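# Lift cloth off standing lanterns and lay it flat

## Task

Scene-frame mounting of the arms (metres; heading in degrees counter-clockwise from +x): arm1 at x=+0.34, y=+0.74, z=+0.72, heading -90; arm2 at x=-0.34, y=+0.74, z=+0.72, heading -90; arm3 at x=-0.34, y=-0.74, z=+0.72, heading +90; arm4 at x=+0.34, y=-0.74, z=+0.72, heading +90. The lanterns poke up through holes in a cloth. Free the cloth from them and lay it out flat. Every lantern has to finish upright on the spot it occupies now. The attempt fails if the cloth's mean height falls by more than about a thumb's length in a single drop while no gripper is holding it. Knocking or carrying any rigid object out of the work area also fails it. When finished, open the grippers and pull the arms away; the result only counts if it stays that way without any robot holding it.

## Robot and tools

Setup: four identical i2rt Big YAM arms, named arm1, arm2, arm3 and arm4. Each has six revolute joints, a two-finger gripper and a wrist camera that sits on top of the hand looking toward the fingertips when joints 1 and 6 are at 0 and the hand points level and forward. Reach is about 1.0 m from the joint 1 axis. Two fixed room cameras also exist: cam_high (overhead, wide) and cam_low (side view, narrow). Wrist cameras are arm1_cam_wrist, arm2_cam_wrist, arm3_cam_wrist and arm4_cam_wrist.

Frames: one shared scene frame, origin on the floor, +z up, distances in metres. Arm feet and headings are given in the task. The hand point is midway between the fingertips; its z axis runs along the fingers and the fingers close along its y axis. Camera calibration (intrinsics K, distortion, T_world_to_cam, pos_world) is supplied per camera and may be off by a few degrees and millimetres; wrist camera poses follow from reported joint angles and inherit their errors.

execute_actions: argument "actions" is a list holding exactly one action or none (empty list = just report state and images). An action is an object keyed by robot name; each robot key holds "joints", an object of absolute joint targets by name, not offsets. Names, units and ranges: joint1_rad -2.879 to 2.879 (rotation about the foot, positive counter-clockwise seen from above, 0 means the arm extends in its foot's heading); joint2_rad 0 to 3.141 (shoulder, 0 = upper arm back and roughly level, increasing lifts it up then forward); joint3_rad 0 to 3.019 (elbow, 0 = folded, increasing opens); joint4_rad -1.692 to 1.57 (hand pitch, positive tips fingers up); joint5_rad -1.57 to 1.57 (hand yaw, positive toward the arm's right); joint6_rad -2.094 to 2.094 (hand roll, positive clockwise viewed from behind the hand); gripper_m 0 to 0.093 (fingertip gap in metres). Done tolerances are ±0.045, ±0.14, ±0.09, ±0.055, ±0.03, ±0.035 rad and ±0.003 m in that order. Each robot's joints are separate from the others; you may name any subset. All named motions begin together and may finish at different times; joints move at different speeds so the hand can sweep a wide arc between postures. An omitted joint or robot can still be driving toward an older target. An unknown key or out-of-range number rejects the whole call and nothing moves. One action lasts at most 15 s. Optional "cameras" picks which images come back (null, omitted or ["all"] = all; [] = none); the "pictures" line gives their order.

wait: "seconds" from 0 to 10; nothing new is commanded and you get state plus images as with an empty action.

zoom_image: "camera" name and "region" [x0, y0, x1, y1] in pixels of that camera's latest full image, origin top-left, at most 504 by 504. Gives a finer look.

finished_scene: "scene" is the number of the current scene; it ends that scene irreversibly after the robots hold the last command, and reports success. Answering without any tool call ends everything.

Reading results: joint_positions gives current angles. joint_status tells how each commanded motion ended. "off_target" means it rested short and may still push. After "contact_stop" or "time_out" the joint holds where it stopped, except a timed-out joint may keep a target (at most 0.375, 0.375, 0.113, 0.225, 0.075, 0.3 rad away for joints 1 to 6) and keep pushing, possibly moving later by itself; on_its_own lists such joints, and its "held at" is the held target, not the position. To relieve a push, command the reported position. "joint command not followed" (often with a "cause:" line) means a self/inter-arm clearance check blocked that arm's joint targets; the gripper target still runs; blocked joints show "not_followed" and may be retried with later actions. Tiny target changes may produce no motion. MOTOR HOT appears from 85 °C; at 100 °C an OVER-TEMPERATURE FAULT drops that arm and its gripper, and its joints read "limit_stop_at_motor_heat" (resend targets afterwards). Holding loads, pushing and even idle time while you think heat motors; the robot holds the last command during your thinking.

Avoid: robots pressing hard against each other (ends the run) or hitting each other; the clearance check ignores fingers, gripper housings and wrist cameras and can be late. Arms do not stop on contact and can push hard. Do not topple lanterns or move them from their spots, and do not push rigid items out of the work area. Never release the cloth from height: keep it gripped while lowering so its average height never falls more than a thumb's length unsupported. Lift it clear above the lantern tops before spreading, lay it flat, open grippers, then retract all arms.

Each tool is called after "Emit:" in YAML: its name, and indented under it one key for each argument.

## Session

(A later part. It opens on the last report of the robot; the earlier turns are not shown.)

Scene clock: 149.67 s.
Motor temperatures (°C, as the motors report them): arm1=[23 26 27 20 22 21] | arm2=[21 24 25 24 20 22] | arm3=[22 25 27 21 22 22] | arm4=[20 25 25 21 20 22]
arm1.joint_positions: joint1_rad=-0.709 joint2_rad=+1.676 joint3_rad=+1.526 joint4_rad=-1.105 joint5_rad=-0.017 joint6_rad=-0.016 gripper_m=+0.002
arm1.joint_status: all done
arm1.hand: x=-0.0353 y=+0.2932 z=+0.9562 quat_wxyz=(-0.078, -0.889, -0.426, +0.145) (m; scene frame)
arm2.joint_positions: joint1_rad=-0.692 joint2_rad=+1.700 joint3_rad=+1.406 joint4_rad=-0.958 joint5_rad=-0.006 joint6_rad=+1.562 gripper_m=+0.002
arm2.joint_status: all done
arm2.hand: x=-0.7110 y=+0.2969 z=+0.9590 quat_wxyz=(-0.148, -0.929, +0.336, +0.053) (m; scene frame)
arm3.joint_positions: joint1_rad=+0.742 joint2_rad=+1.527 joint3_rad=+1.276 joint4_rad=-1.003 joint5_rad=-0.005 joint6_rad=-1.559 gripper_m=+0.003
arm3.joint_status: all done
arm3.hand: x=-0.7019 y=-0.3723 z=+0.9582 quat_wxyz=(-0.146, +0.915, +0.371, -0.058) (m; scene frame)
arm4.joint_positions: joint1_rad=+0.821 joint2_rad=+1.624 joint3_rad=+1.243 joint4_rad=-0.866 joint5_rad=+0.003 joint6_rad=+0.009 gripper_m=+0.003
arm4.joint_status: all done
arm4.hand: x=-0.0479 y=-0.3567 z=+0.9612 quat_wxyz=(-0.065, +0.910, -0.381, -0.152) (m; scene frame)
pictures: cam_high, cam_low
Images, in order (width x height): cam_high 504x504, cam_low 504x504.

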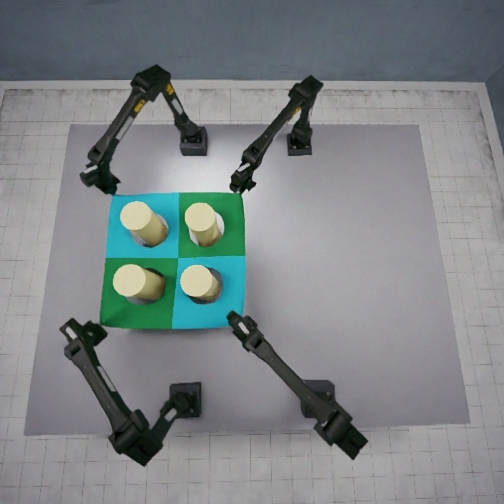

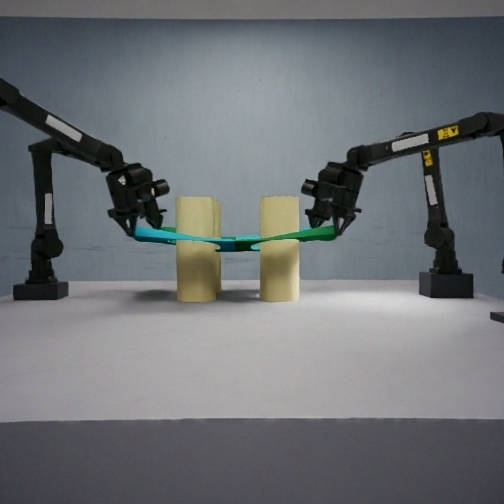

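Emit:
execute_actions:
  actions:
    - {"arm1":{"joints":{"joint2_rad":1.558,"joint3_rad":1.707,"joint4_rad":-1.183}},"arm2":{"joints":{"joint2_rad":1.541,"joint3_rad":1.537,"joint4_rad":-1.030}},"arm3":{"joints":{"joint2_rad":1.397,"joint3_rad":1.460,"joint4_rad":-1.098}},"arm4":{"joints":{"joint2_rad":1.451,"joint3_rad":1.366,"joint4_rad":-0.951}}}
  cameras: ["cam_high","cam_low"]

Scene clock: 156.73 s.
Motor temperatures (°C, as the motors report them): arm1=[23 26 28 20 22 21] | arm2=[21 24 25 24 20 22] | arm3=[22 25 28 21 22 22] | arm4=[20 25 25 21 20 22]
arm1.joint_positions: joint1_rad=-0.709 joint2_rad=+1.562 joint3_rad=+1.671 joint4_rad=-1.169 joint5_rad=-0.017 joint6_rad=-0.016 gripper_m=+0.002
arm1.joint_status: all done
arm1.hand: x=-0.0367 y=+0.2925 z=+1.0836 quat_wxyz=(-0.117, -0.871, -0.418, +0.231) (m; scene frame)
arm2.joint_positions: joint1_rad=-0.692 joint2_rad=+1.540 joint3_rad=+1.494 joint4_rad=-1.016 joint5_rad=-0.006 joint6_rad=+1.562 gripper_m=+0.002
arm2.joint_status: all done
arm2.hand: x=-0.7104 y=+0.2973 z=+1.0846 quat_wxyz=(-0.235, -0.911, +0.329, +0.085) (m; scene frame)
arm3.joint_positions: joint1_rad=+0.741 joint2_rad=+1.391 joint3_rad=+1.421 joint4_rad=-1.085 joint5_rad=-0.004 joint6_rad=-1.559 gripper_m=+0.003
arm3.joint_status: all done
arm3.hand: x=-0.7056 y=-0.3697 z=+1.0882 quat_wxyz=(-0.237, +0.896, +0.364, -0.095) (m; scene frame)
arm4.joint_positions: joint1_rad=+0.821 joint2_rad=+1.451 joint3_rad=+1.347 joint4_rad=-0.939 joint5_rad=+0.003 joint6_rad=+0.009 gripper_m=+0.003
arm4.joint_status: all done
arm4.hand: x=-0.0510 y=-0.3542 z=+1.0938 quat_wxyz=(-0.103, +0.889, -0.373, -0.243) (m; scene frame)
pictures: cam_high, cam_low
Images, in order (width x height): cam_high 504x504, cam_low 504x504.

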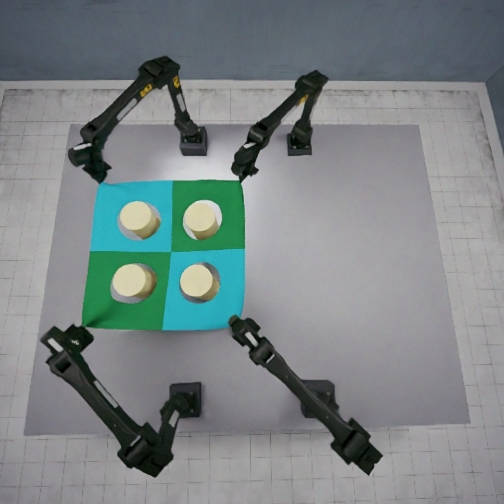

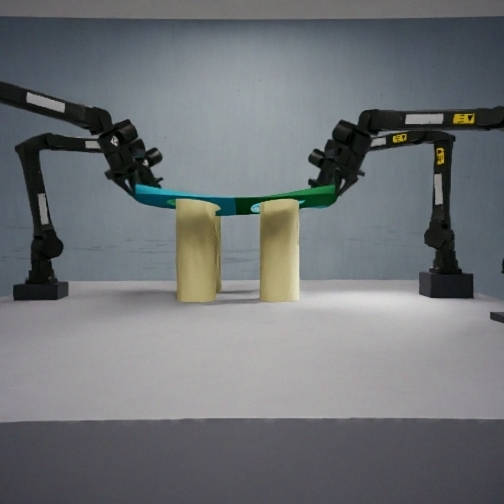

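Emit:
execute_actions:
  actions:
    - {"arm1":{"joints":{"joint2_rad":1.522,"joint3_rad":1.947,"joint4_rad":-1.251}},"arm2":{"joints":{"joint2_rad":1.466,"joint3_rad":1.730,"joint4_rad":-1.087}},"arm3":{"joints":{"joint2_rad":1.343,"joint3_rad":1.681,"joint4_rad":-1.168}},"arm4":{"joints":{"joint2_rad":1.354,"joint3_rad":1.526,"joint4_rad":-1.015}}}
  cameras: ["cam_high","cam_low"]

Scene clock: 162.83 s.
Motor temperatures (°C, as the motors report them): arm1=[23 26 29 20 22 21] | arm2=[21 24 27 24 20 22] | arm3=[22 24 30 21 22 22] | arm4=[20 25 27 21 20 22]
arm1.joint_positions: joint1_rad=-0.709 joint2_rad=+1.528 joint3_rad=+1.901 joint4_rad=-1.237 joint5_rad=-0.017 joint6_rad=-0.016 gripper_m=+0.002
arm1.joint_status: all done
arm1.hand: x=-0.0377 y=+0.2921 z=+1.2110 quat_wxyz=(-0.156, -0.843, -0.406, +0.316) (m; scene frame)
arm2.joint_positions: joint1_rad=-0.692 joint2_rad=+1.463 joint3_rad=+1.679 joint4_rad=-1.075 joint5_rad=-0.006 joint6_rad=+1.562 gripper_m=+0.002
arm2.joint_status: all done
arm2.hand: x=-0.7124 y=+0.2947 z=+1.2158 quat_wxyz=(-0.326, -0.882, +0.319, +0.119) (m; scene frame)
arm3.joint_positions: joint1_rad=+0.740 joint2_rad=+1.341 joint3_rad=+1.633 joint4_rad=-1.156 joint5_rad=-0.004 joint6_rad=-1.560 gripper_m=+0.003
arm3.joint_status: all done
arm3.hand: x=-0.7084 y=-0.3682 z=+1.2131 quat_wxyz=(-0.321, +0.869, +0.353, -0.130) (m; scene frame)
arm4.joint_positions: joint1_rad=+0.821 joint2_rad=+1.354 joint3_rad=+1.500 joint4_rad=-1.002 joint5_rad=+0.003 joint6_rad=+0.009 gripper_m=+0.003
arm4.joint_status: all done
arm4.hand: x=-0.0493 y=-0.3565 z=+1.2155 quat_wxyz=(-0.136, +0.863, -0.362, -0.325) (m; scene frame)
pictures: cam_high, cam_low
Images, in order (width x height): cam_high 504x504, cam_low 504x504.

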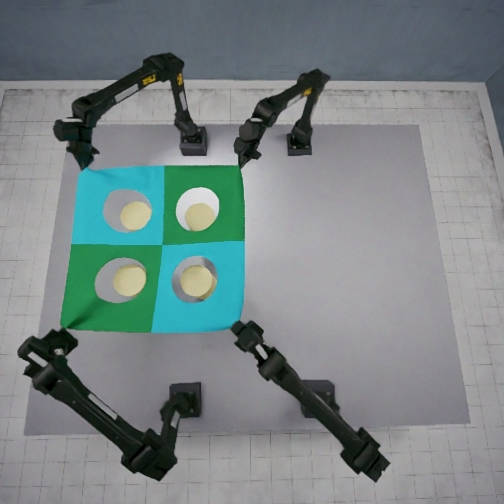

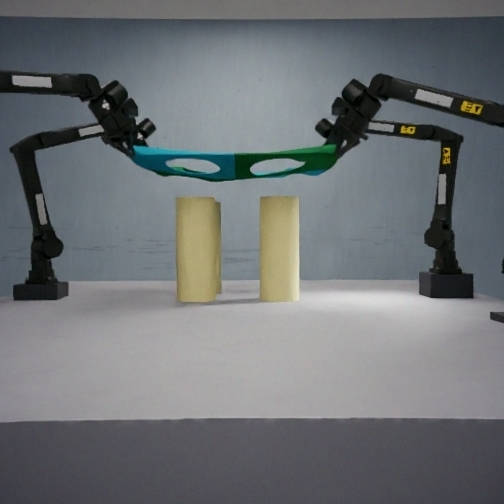

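Emit:
execute_actions:
  actions:
    - {"arm1":{"joints":{"joint1_rad":-0.517,"joint2_rad":1.361,"joint3_rad":1.805,"joint4_rad":-1.301,"joint6_rad":0.17}},"arm2":{"joints":{"joint1_rad":-0.499,"joint2_rad":1.307,"joint3_rad":1.593,"joint4_rad":-1.144,"joint6_rad":1.75}},"arm3":{"joints":{"joint1_rad":0.535,"joint2_rad":1.169,"joint3_rad":1.561,"joint4_rad":-1.250,"joint6_rad":-1.76}},"arm4":{"joints":{"joint1_rad":0.628,"joint2_rad":1.161,"joint3_rad":1.401,"joint4_rad":-1.098,"joint6_rad":-0.18}}}
  cameras: ["cam_high","cam_low"]

Scene clock: 191.90 s.
Motor temperatures (°C, as the motors report them): arm1=[23 25 31 20 22 21] | arm2=[21 24 30 24 20 22] | arm3=[22 24 33 21 23 22] | arm4=[20 24 29 21 20 22]
arm1.joint_positions: joint1_rad=-0.515 joint2_rad=+1.367 joint3_rad=+1.800 joint4_rad=-1.292 joint5_rad=-0.016 joint6_rad=+0.156 gripper_m=+0.002
arm1.joint_status: all done
arm1.hand: x=+0.0908 y=+0.2898 z=+1.2356 quat_wxyz=(-0.211, -0.837, -0.415, +0.285) (m; scene frame)
arm2.joint_positions: joint1_rad=-0.484 joint2_rad=+1.303 joint3_rad=+1.599 joint4_rad=-1.134 joint5_rad=-0.006 joint6_rad=+1.740 gripper_m=+0.002
arm2.joint_status: all done
arm2.hand: x=-0.5816 y=+0.2837 z=+1.2477 quat_wxyz=(-0.352, -0.883, +0.305, +0.056) (m; scene frame)
arm3.joint_positions: joint1_rad=+0.520 joint2_rad=+1.163 joint3_rad=+1.553 joint4_rad=-1.240 joint5_rad=-0.005 joint6_rad=-1.747 gripper_m=+0.003
arm3.joint_status: all done
arm3.hand: x=-0.5770 y=-0.3626 z=+1.2418 quat_wxyz=(-0.348, +0.872, +0.338, -0.064) (m; scene frame)
arm4.joint_positions: joint1_rad=+0.621 joint2_rad=+1.162 joint3_rad=+1.397 joint4_rad=-1.089 joint5_rad=+0.003 joint6_rad=-0.166 gripper_m=+0.003
arm4.joint_status: all done
arm4.hand: x=+0.0787 y=-0.3539 z=+1.2393 quat_wxyz=(-0.195, +0.858, -0.372, -0.296) (m; scene frame)
pictures: cam_high, cam_low
Images, in order (width x height): cam_high 504x504, cam_low 504x504.

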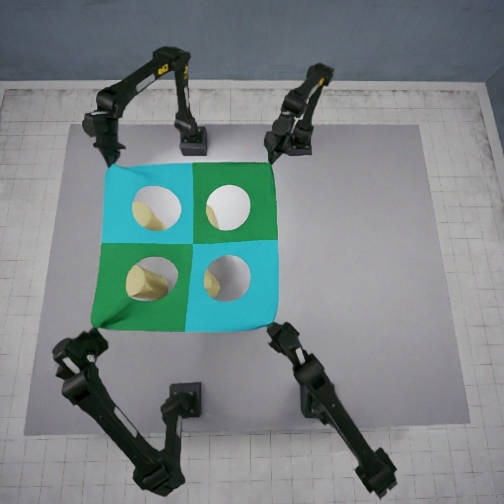

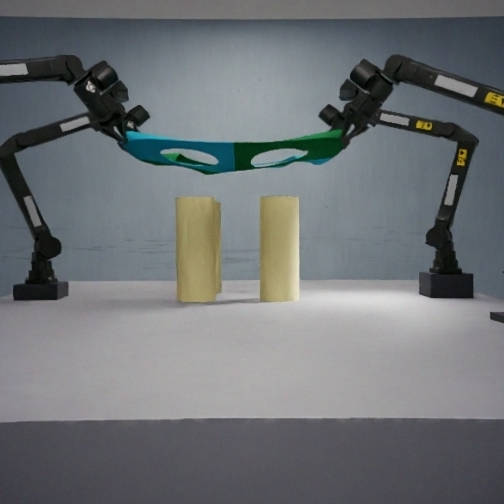

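Emit:
execute_actions:
  actions:
    - {"arm1":{"joints":{"joint1_rad":-0.013,"joint2_rad":1.200,"joint3_rad":1.665,"joint4_rad":-1.322,"joint6_rad":0.68}},"arm2":{"joints":{"joint1_rad":0.005,"joint2_rad":1.148,"joint3_rad":1.460,"joint4_rad":-1.172,"joint6_rad":2.08}},"arm3":{"joints":{"joint1_rad":-0.057,"joint2_rad":1.000,"joint3_rad":1.450,"joint4_rad":-1.307,"joint6_rad":-2.08}},"arm4":{"joints":{"joint1_rad":0.066,"joint2_rad":0.956,"joint3_rad":1.268,"joint4_rad":-1.168,"joint6_rad":-0.75}}}
  cameras: ["cam_high","cam_low"]

Scene clock: 202.43 s.
Motor temperatures (°C, as the motors report them): arm1=[23 25 30 20 22 21] | arm2=[21 23 29 24 20 22] | arm3=[22 24 32 21 23 22] | arm4=[20 24 29 21 20 22]
arm1.joint_positions: joint1_rad=-0.020 joint2_rad=+1.211 joint3_rad=+1.659 joint4_rad=-1.310 joint5_rad=-0.015 joint6_rad=+0.665 gripper_m=+0.002
arm1.joint_status: all done
arm1.hand: x=+0.3375 y=+0.2900 z=+1.2328 quat_wxyz=(-0.319, -0.841, -0.411, +0.151) (m; scene frame)
arm2.joint_positions: joint1_rad=+0.010 joint2_rad=+1.154 joint3_rad=+1.464 joint4_rad=-1.157 joint5_rad=-0.005 joint6_rad=+2.072 gripper_m=+0.002
arm2.joint_status: all done
arm2.hand: x=-0.3367 y=+0.2811 z=+1.2425 quat_wxyz=(-0.341, -0.906, +0.233, -0.089) (m; scene frame)
arm3.joint_positions: joint1_rad=-0.060 joint2_rad=+1.007 joint3_rad=+1.442 joint4_rad=-1.291 joint5_rad=-0.006 joint6_rad=-2.070 gripper_m=+0.003
arm3.joint_status: all done
arm3.hand: x=-0.3304 y=-0.3597 z=+1.2404 quat_wxyz=(-0.342, +0.908, +0.223, +0.092) (m; scene frame)
arm4.joint_positions: joint1_rad=+0.077 joint2_rad=+0.956 joint3_rad=+1.265 joint4_rad=-1.157 joint5_rad=+0.003 joint6_rad=-0.735 gripper_m=+0.003
arm4.joint_status: all done
arm4.hand: x=+0.3208 y=-0.3579 z=+1.2410 quat_wxyz=(-0.324, +0.861, -0.361, -0.152) (m; scene frame)
pictures: cam_high, cam_low
Images, in order (width x height): cam_high 504x504, cam_low 504x504.

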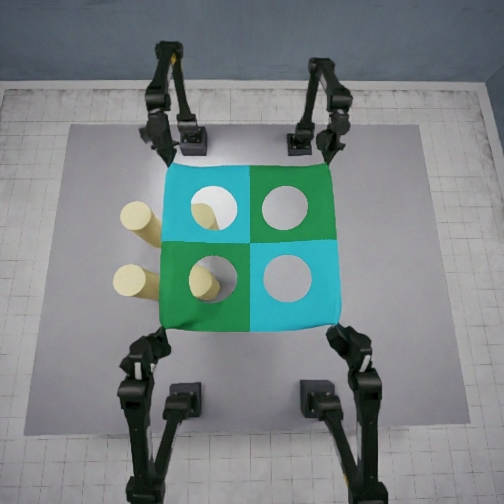

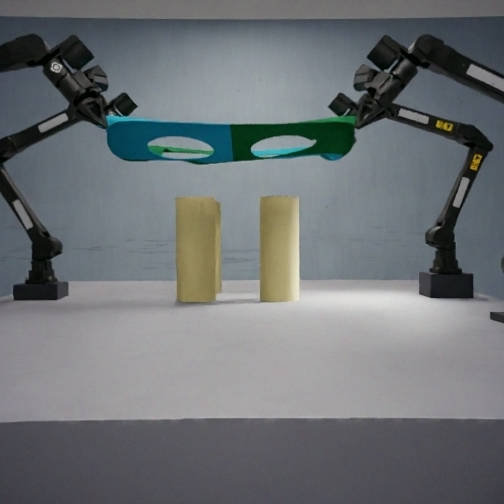

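Emit:
execute_actions:
  actions:
    - {"arm1":{"joints":{"joint1_rad":0.497,"joint2_rad":1.361,"joint3_rad":1.840,"joint4_rad":-1.275,"joint6_rad":1.19}},"arm2":{"joints":{"joint1_rad":0.518,"joint2_rad":1.269,"joint3_rad":1.595,"joint4_rad":-1.122}},"arm3":{"joints":{"joint1_rad":-0.640,"joint2_rad":1.169,"joint3_rad":1.596,"joint4_rad":-1.222}},"arm4":{"joints":{"joint1_rad":-0.532,"joint2_rad":1.130,"joint3_rad":1.398,"joint4_rad":-1.080,"joint6_rad":-1.34}}}
  cameras: ["cam_high","cam_low"]

Scene clock: 215.77 s.
Motor temperatures (°C, as the motors report them): arm1=[23 24 30 20 22 21] | arm2=[21 23 28 24 20 22] | arm3=[22 23 31 21 22 22] | arm4=[20 24 29 21 20 22]
arm1.joint_positions: joint1_rad=+0.490 joint2_rad=+1.377 joint3_rad=+1.775 joint4_rad=-1.286 joint5_rad=-0.011 joint6_rad=+1.176 gripper_m=+0.002
arm1.joint_status: all done
arm1.hand: x=+0.5917 y=+0.2894 z=+1.2164 quat_wxyz=(-0.338, -0.846, -0.412, -0.019) (m; scene frame)
arm2.joint_positions: joint1_rad=+0.520 joint2_rad=+1.295 joint3_rad=+1.529 joint4_rad=-1.122 joint5_rad=+0.004 joint6_rad=+2.078 gripper_m=+0.002
arm2.joint_status: all done
arm2.hand: x=-0.0886 y=+0.2912 z=+1.2173 quat_wxyz=(-0.292, -0.943, +0.001, -0.161) (m; scene frame)
arm3.joint_positions: joint1_rad=-0.630 joint2_rad=+1.199 joint3_rad=+1.539 joint4_rad=-1.225 joint5_rad=-0.016 joint6_rad=-2.077 gripper_m=+0.003
arm3.joint_status: all done
arm3.hand: x=-0.0817 y=-0.3578 z=+1.2252 quat_wxyz=(-0.295, +0.939, -0.037, +0.172) (m; scene frame)
arm4.joint_positions: joint1_rad=-0.522 joint2_rad=+1.134 joint3_rad=+1.350 joint4_rad=-1.087 joint5_rad=+0.001 joint6_rad=-1.326 gripper_m=+0.003
arm4.joint_status: all done
arm4.hand: x=+0.5769 y=-0.3572 z=+1.2251 quat_wxyz=(-0.341, +0.864, -0.367, +0.051) (m; scene frame)
pictures: cam_high, cam_low
Images, in order (width x height): cam_high 504x504, cam_low 504x504.

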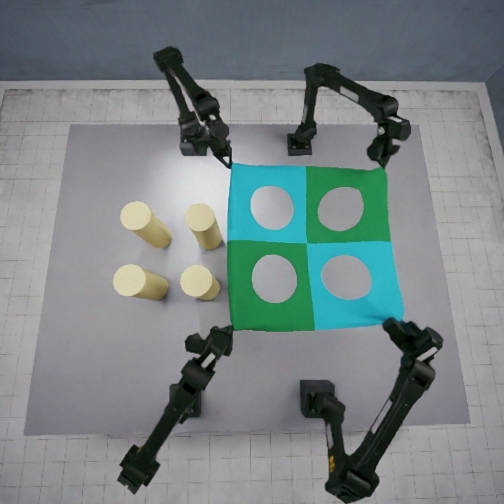

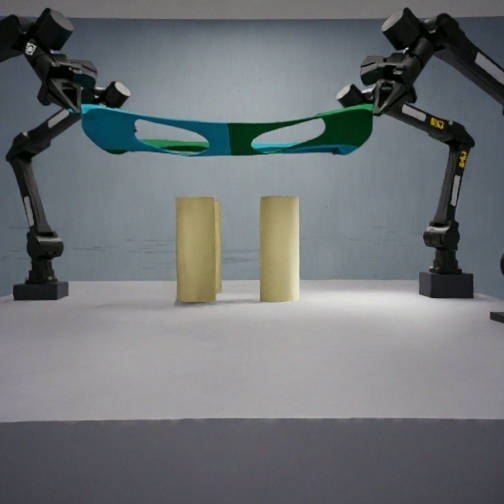

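Emit:
execute_actions:
  actions:
    - {"arm1":{"joints":{"joint1_rad":0.611,"joint2_rad":1.548,"joint3_rad":1.490,"joint4_rad":-1.118,"joint6_rad":1.31}},"arm2":{"joints":{"joint1_rad":0.651,"joint2_rad":1.533,"joint3_rad":1.322,"joint4_rad":-0.964}},"arm3":{"joints":{"joint1_rad":-0.780,"joint2_rad":1.400,"joint3_rad":1.260,"joint4_rad":-1.032}},"arm4":{"joints":{"joint1_rad":-0.658,"joint2_rad":1.446,"joint3_rad":1.145,"joint4_rad":-0.882,"joint6_rad":-1.47}}}
  cameras: ["cam_high","cam_low"]

Scene clock: 230.40 s.
Motor temperatures (°C, as the motors report them): arm1=[23 25 33 20 22 21] | arm2=[21 23 31 24 20 22] | arm3=[22 24 34 21 22 22] | arm4=[20 24 31 21 20 22]
arm1.joint_positions: joint1_rad=+0.604 joint2_rad=+1.555 joint3_rad=+1.459 joint4_rad=-1.129 joint5_rad=-0.011 joint6_rad=+1.295 gripper_m=+0.002
arm1.joint_status: all done
arm1.hand: x=+0.6549 y=+0.2982 z=+0.9862 quat_wxyz=(-0.174, -0.887, -0.428, -0.030) (m; scene frame)
arm2.joint_positions: joint1_rad=+0.641 joint2_rad=+1.539 joint3_rad=+1.316 joint4_rad=-0.954 joint5_rad=+0.011 joint6_rad=+2.081 gripper_m=+0.002
arm2.joint_status: all done
arm2.hand: x=-0.0173 y=+0.2972 z=+1.0060 quat_wxyz=(-0.166, -0.979, -0.056, -0.101) (m; scene frame)
arm3.joint_positions: joint1_rad=-0.766 joint2_rad=+1.424 joint3_rad=+1.244 joint4_rad=-1.025 joint5_rad=-0.022 joint6_rad=-2.081 gripper_m=+0.003
arm3.joint_status: all done
arm3.hand: x=-0.0082 y=-0.3682 z=+0.9980 quat_wxyz=(-0.159, +0.977, -0.105, +0.100) (m; scene frame)
arm4.joint_positions: joint1_rad=-0.656 joint2_rad=+1.440 joint3_rad=+1.118 joint4_rad=-0.890 joint5_rad=+0.000 joint6_rad=-1.456 gripper_m=+0.003
arm4.joint_status: all done
arm4.hand: x=+0.6468 y=-0.3652 z=+0.9927 quat_wxyz=(-0.174, +0.905, -0.386, +0.048) (m; scene frame)
pictures: cam_high, cam_low
Images, in order (width x height): cam_high 504x504, cam_low 504x504.

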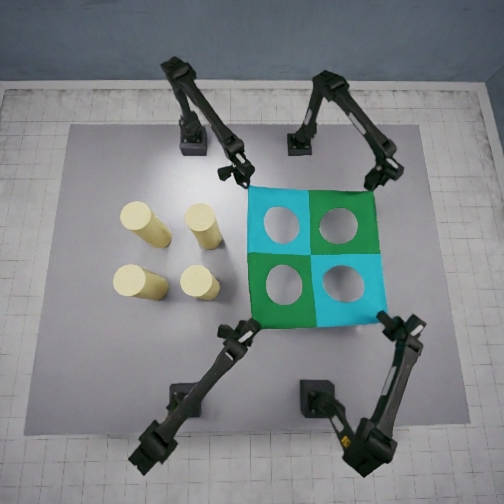

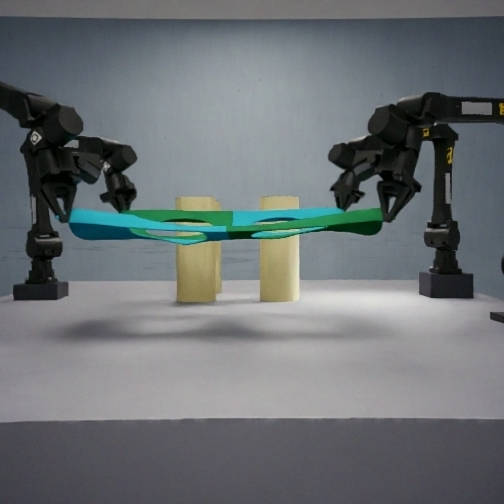

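Emit:
execute_actions:
  actions:
    - {"arm1":{"joints":{"joint1_rad":0.613,"joint2_rad":1.853,"joint3_rad":1.408,"joint4_rad":-1.015}},"arm2":{"joints":{"joint1_rad":0.660,"joint2_rad":1.904,"joint3_rad":1.290,"joint4_rad":-0.880}},"arm3":{"joints":{"joint1_rad":-0.785,"joint2_rad":1.750,"joint3_rad":1.174,"joint4_rad":-0.900}},"arm4":{"joints":{"joint1_rad":-0.652,"joint2_rad":1.866,"joint3_rad":1.145,"joint4_rad":-0.745}}}
  cameras: ["cam_high","cam_low"]

Scene clock: 236.50 s.
Motor temperatures (°C, as the motors report them): arm1=[23 25 32 20 22 21] | arm2=[21 23 30 24 20 22] | arm3=[22 24 33 21 22 22] | arm4=[20 24 30 21 20 22]
arm1.joint_positions: joint1_rad=+0.604 joint2_rad=+1.869 joint3_rad=+1.387 joint4_rad=-1.023 joint5_rad=-0.011 joint6_rad=+1.296 gripper_m=+0.002
arm1.joint_status: all done
arm1.hand: x=+0.6569 y=+0.2915 z=+0.7934 quat_wxyz=(-0.036, -0.901, -0.432, -0.006) (m; scene frame)
arm2.joint_positions: joint1_rad=+0.643 joint2_rad=+1.909 joint3_rad=+1.301 joint4_rad=-0.871 joint5_rad=+0.009 joint6_rad=+2.082 gripper_m=+0.002
arm2.joint_status: all done
arm2.hand: x=-0.0140 y=+0.2964 z=+0.8084 quat_wxyz=(-0.039, -0.997, -0.059, -0.022) (m; scene frame)
arm3.joint_positions: joint1_rad=-0.771 joint2_rad=+1.776 joint3_rad=+1.175 joint4_rad=-0.894 joint5_rad=-0.020 joint6_rad=-2.081 gripper_m=+0.003
arm3.joint_status: all done
arm3.hand: x=-0.0037 y=-0.3673 z=+0.8069 quat_wxyz=(-0.041, +0.993, -0.111, +0.017) (m; scene frame)
arm4.joint_positions: joint1_rad=-0.656 joint2_rad=+1.870 joint3_rad=+1.118 joint4_rad=-0.753 joint5_rad=+0.000 joint6_rad=-1.456 gripper_m=+0.003
arm4.joint_status: all done
arm4.hand: x=+0.6495 y=-0.3597 z=+0.7950 quat_wxyz=(-0.034, +0.919, -0.392, +0.006) (m; scene frame)
pictures: cam_high, cam_low
Images, in order (width x height): cam_high 504x504, cam_low 504x504.

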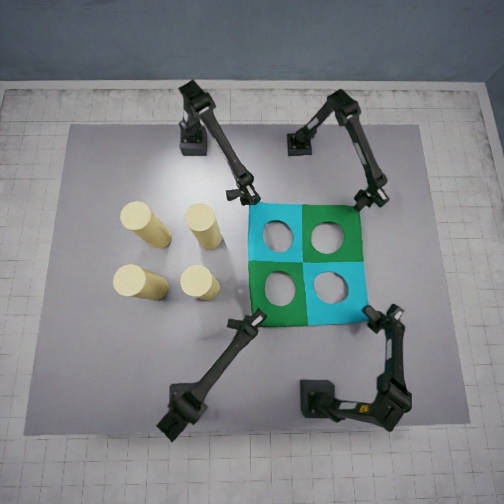

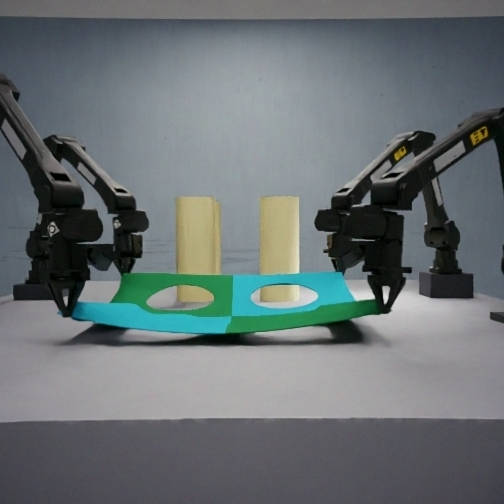

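Emit:
execute_actions:
  actions:
    - {"arm1":{"joints":{"joint1_rad":0.635,"joint2_rad":1.960,"joint3_rad":1.408,"joint4_rad":-0.957}},"arm2":{"joints":{"joint2_rad":2.036,"joint3_rad":1.285,"joint4_rad":-0.815}},"arm3":{"joints":{"joint2_rad":1.882,"joint3_rad":1.138,"joint4_rad":-0.800}},"arm4":{"joints":{"joint1_rad":-0.678,"joint2_rad":1.992,"joint3_rad":1.175,"joint4_rad":-0.695}}}
  cameras: ["cam_high","cam_low"]

Scene clock: 247.43 s.
Motor temperatures (°C, as the motors report them): arm1=[23 26 31 20 22 21] | arm2=[21 24 28 24 20 22] | arm3=[22 25 31 21 23 22] | arm4=[20 25 29 21 20 22]
arm1.joint_positions: joint1_rad=+0.625 joint2_rad=+1.975 joint3_rad=+1.387 joint4_rad=-0.970 joint5_rad=-0.011 joint6_rad=+1.297 gripper_m=+0.002
arm1.joint_status: all done
arm1.hand: x=+0.6671 y=+0.2965 z=+0.7376 quat_wxyz=(-0.010, -0.897, -0.442, -0.001) (m; scene frame)
arm2.joint_positions: joint1_rad=+0.643 joint2_rad=+2.043 joint3_rad=+1.301 joint4_rad=-0.805 joint5_rad=+0.009 joint6_rad=+2.082 gripper_m=+0.002
arm2.joint_status: all done
arm2.hand: x=-0.0172 y=+0.3012 z=+0.7395 quat_wxyz=(-0.011, -0.998, -0.060, -0.003) (m; scene frame)
arm3.joint_positions: joint1_rad=-0.771 joint2_rad=+1.888 joint3_rad=+1.151 joint4_rad=-0.793 joint5_rad=-0.021 joint6_rad=-2.081 gripper_m=+0.003
arm3.joint_status: all done
arm3.hand: x=-0.0046 y=-0.3682 z=+0.7471 quat_wxyz=(-0.027, +0.993, -0.111, +0.007) (m; scene frame)
arm4.joint_positions: joint1_rad=-0.661 joint2_rad=+1.996 joint3_rad=+1.152 joint4_rad=-0.701 joint5_rad=+0.000 joint6_rad=-1.457 gripper_m=+0.003
arm4.joint_status: all done
arm4.hand: x=+0.6554 y=-0.3557 z=+0.7452 quat_wxyz=(-0.015, +0.919, -0.394, +0.001) (m; scene frame)
pictures: cam_high, cam_low
Images, in order (width x height): cam_high 504x504, cam_low 504x504.

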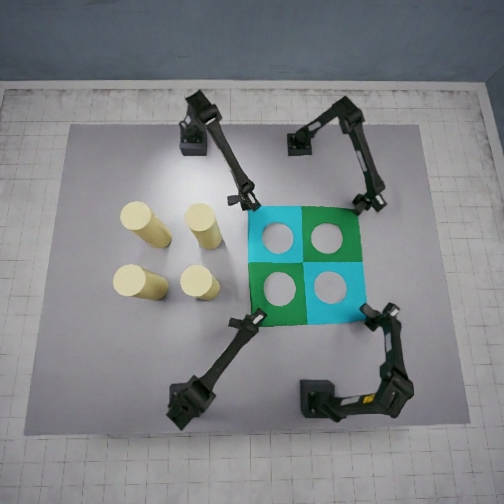

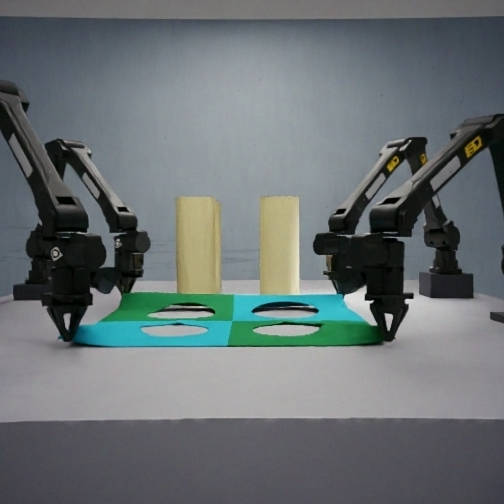

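The cloth is now down on the table, so I'll open the grippers.

Emit:
execute_actions:
  actions:
    - {"arm1":{"joints":{"gripper_m":0.09}},"arm2":{"joints":{"gripper_m":0.09}},"arm3":{"joints":{"gripper_m":0.09}},"arm4":{"joints":{"gripper_m":0.09}}}

Scene clock: 249.13 s.
Motor temperatures (°C, as the motors report them): arm1=[23 26 31 20 22 21] | arm2=[21 24 28 24 20 22] | arm3=[22 25 31 21 23 22] | arm4=[20 25 29 21 20 22]
arm1.joint_positions: joint1_rad=+0.628 joint2_rad=+1.975 joint3_rad=+1.387 joint4_rad=-0.968 joint5_rad=-0.013 joint6_rad=+1.297 gripper_m=+0.090
arm1.joint_status: all done
arm1.hand: x=+0.6687 y=+0.2971 z=+0.7376 quat_wxyz=(-0.011, -0.897, -0.442, -0.003) (m; scene frame)
arm2.joint_positions: joint1_rad=+0.652 joint2_rad=+2.043 joint3_rad=+1.294 joint4_rad=-0.805 joint5_rad=+0.005 joint6_rad=+2.082 gripper_m=+0.090
arm2.joint_status: all done
arm2.hand: x=-0.0149 y=+0.3072 z=+0.7375 quat_wxyz=(-0.007, -0.998, -0.064, -0.003) (m; scene frame)
arm3.joint_positions: joint1_rad=-0.779 joint2_rad=+1.888 joint3_rad=+1.140 joint4_rad=-0.793 joint5_rad=-0.014 joint6_rad=-2.081 gripper_m=+0.090
arm3.joint_status: all done
arm3.hand: x=-0.0040 y=-0.3757 z=+0.7440 quat_wxyz=(-0.021, +0.993, -0.115, +0.006) (m; scene frame)
arm4.joint_positions: joint1_rad=-0.663 joint2_rad=+1.996 joint3_rad=+1.152 joint4_rad=-0.701 joint5_rad=+0.001 joint6_rad=-1.457 gripper_m=+0.090
arm4.joint_status: all done
arm4.hand: x=+0.6565 y=-0.3566 z=+0.7452 quat_wxyz=(-0.015, +0.919, -0.395, +0.001) (m; scene frame)
pictures: arm1_cam_wrist, arm2_cam_wrist, arm3_cam_wrist, arm4_cam_wrist, cam_high, cam_low
camera_calibration (this result's frames):
arm1_cam_wrist: T_world_to_cam=[[-0.793659, 0.607699, -0.0284162, 0.373682], [0.484216, 0.659286, 0.575219, -0.940595], [0.368294, 0.442768, -0.817506, 0.355674], [0, 0, 0, 1]] pos_world=[0.621034, 0.235554, 0.842432]
arm2_cam_wrist: T_world_to_cam=[[-0.121976, 0.992343, -0.0193957, -0.285261], [0.796677, 0.109543, 0.594395, -0.455759], [0.591969, 0.0570501, -0.803939, 0.706], [0, 0, 0, 1]] pos_world=[-0.0896325, 0.292725, 0.832949]
arm3_cam_wrist: T_world_to_cam=[[0.225949, 0.973377, 0.0385317, 0.339267], [0.78325, -0.205048, 0.586919, -0.502326], [0.579194, -0.102434, -0.808728, 0.690593], [0, 0, 0, 1]] pos_world=[-0.0831973, -0.362496, 0.840254]
arm4_cam_wrist: T_world_to_cam=[[0.720669, 0.692665, 0.029173, -0.249316], [0.550565, -0.597383, 0.583104, -1.00649], [0.421323, -0.404164, -0.811873, 0.304924], [0, 0, 0, 1]] pos_world=[0.60534, -0.305328, 0.84172]
Images, in order (width x height): arm1_cam_wrist 616x616, arm2_cam_wrist 616x616, arm3_cam_wrist 616x616, arm4_cam_wrist 616x616, cam_high 504x504, cam_low 504x504.

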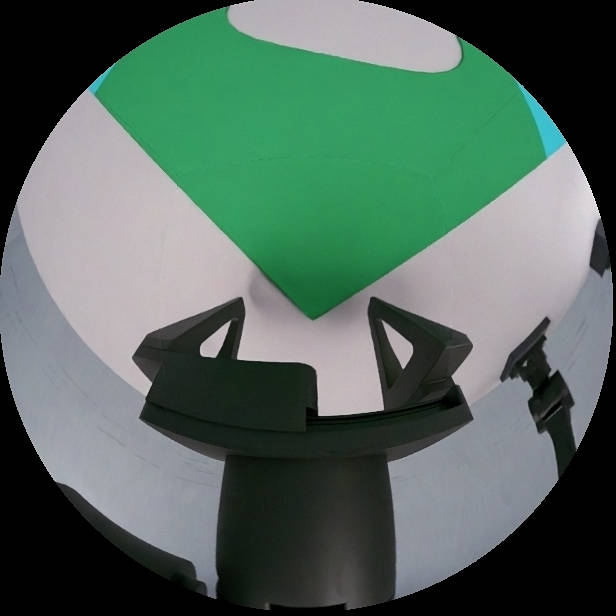

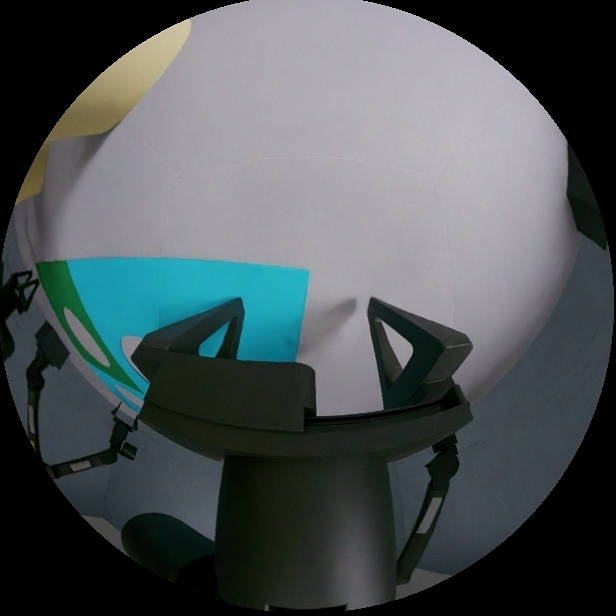

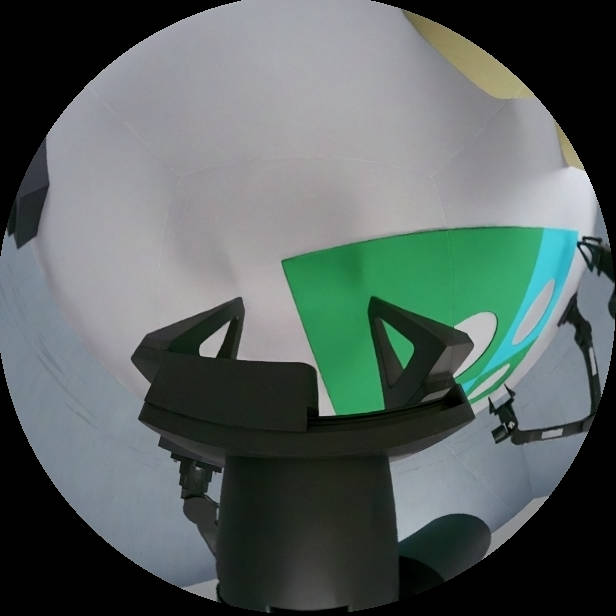

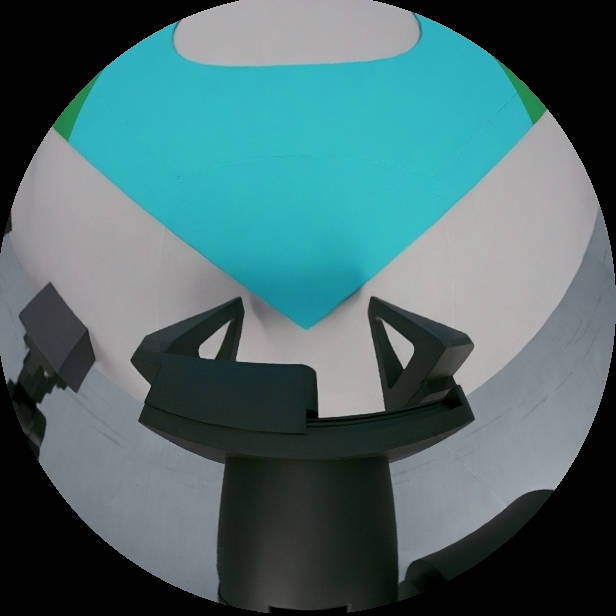

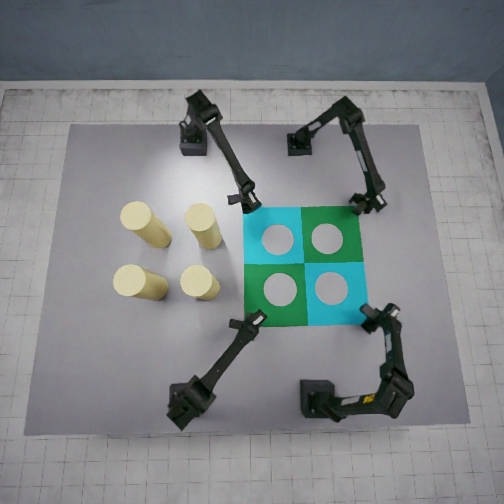

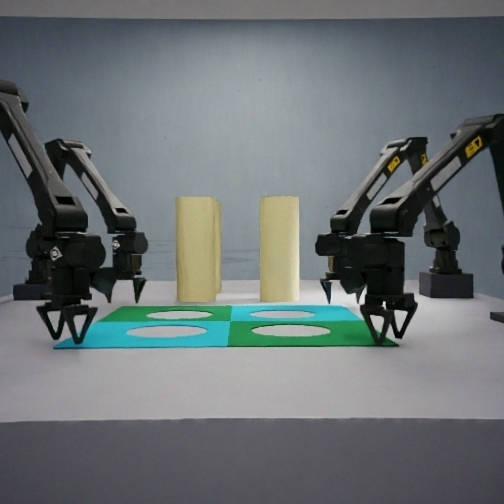

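Emit:
execute_actions:
  actions:
    - {"arm1":{"joints":{"joint2_rad":0.9,"joint3_rad":1.3,"joint4_rad":-1.3}},"arm2":{"joints":{"joint2_rad":0.9,"joint3_rad":1.3,"joint4_rad":-1.3}},"arm3":{"joints":{"joint2_rad":0.9,"joint3_rad":1.3,"joint4_rad":-1.3}},"arm4":{"joints":{"joint2_rad":0.9,"joint3_rad":1.3,"joint4_rad":-1.3}}}
  cameras: ["cam_high","cam_low"]

Scene clock: 253.13 s.
Motor temperatures (°C, as the motors report them): arm1=[23 26 30 20 22 21] | arm2=[21 24 28 24 20 22] | arm3=[22 25 31 21 22 22] | arm4=[20 25 29 21 20 22]
arm1.joint_positions: joint1_rad=+0.628 joint2_rad=+0.893 joint3_rad=+1.285 joint4_rad=-1.293 joint5_rad=-0.014 joint6_rad=+1.297 gripper_m=+0.090
arm1.joint_status: all done
arm1.hand: x=+0.5441 y=+0.4723 z=+1.1635 quat_wxyz=(-0.327, -0.844, -0.421, -0.062) (m; scene frame)
arm2.joint_positions: joint1_rad=+0.652 joint2_rad=+0.893 joint3_rad=+1.294 joint4_rad=-1.286 joint5_rad=+0.005 joint6_rad=+2.082 gripper_m=+0.090
arm2.joint_status: all done
arm2.hand: x=-0.1309 y=+0.4610 z=+1.2336 quat_wxyz=(-0.281, -0.940, -0.059, -0.181) (m; scene frame)
arm3.joint_positions: joint1_rad=-0.779 joint2_rad=+0.891 joint3_rad=+1.270 joint4_rad=-1.287 joint5_rad=-0.013 joint6_rad=-2.081 gripper_m=+0.090
arm3.joint_status: all done
arm3.hand: x=-0.1079 y=-0.4894 z=+1.1942 quat_wxyz=(-0.272, +0.938, -0.107, +0.189) (m; scene frame)
arm4.joint_positions: joint1_rad=-0.663 joint2_rad=+0.894 joint3_rad=+1.275 joint4_rad=-1.293 joint5_rad=+0.001 joint6_rad=-1.457 gripper_m=+0.090
arm4.joint_status: all done
arm4.hand: x=+0.5570 y=-0.4810 z=+1.2446 quat_wxyz=(-0.313, +0.868, -0.374, +0.091) (m; scene frame)
pictures: cam_high, cam_low
Images, in order (width x height): cam_high 504x504, cam_low 504x504.

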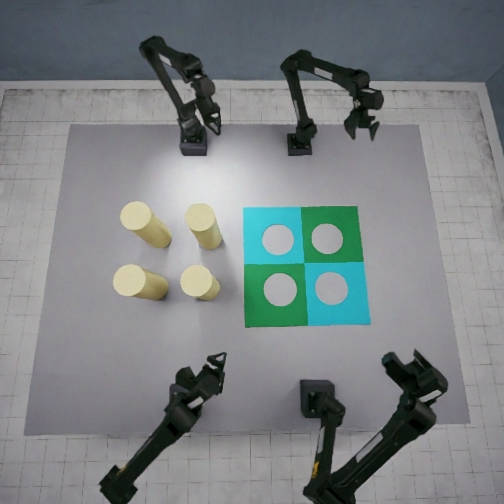

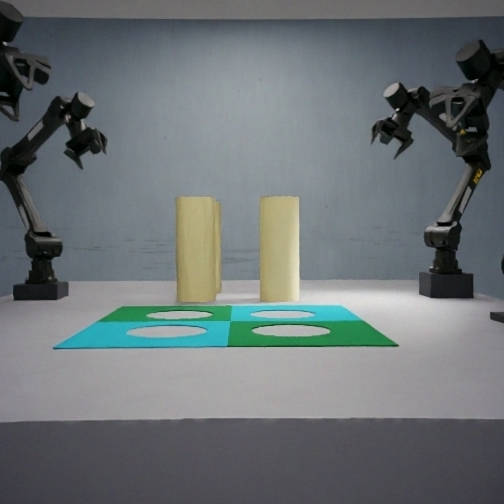

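Emit:
finished_scene:
  scene: 1

The scene is finished: the task was done.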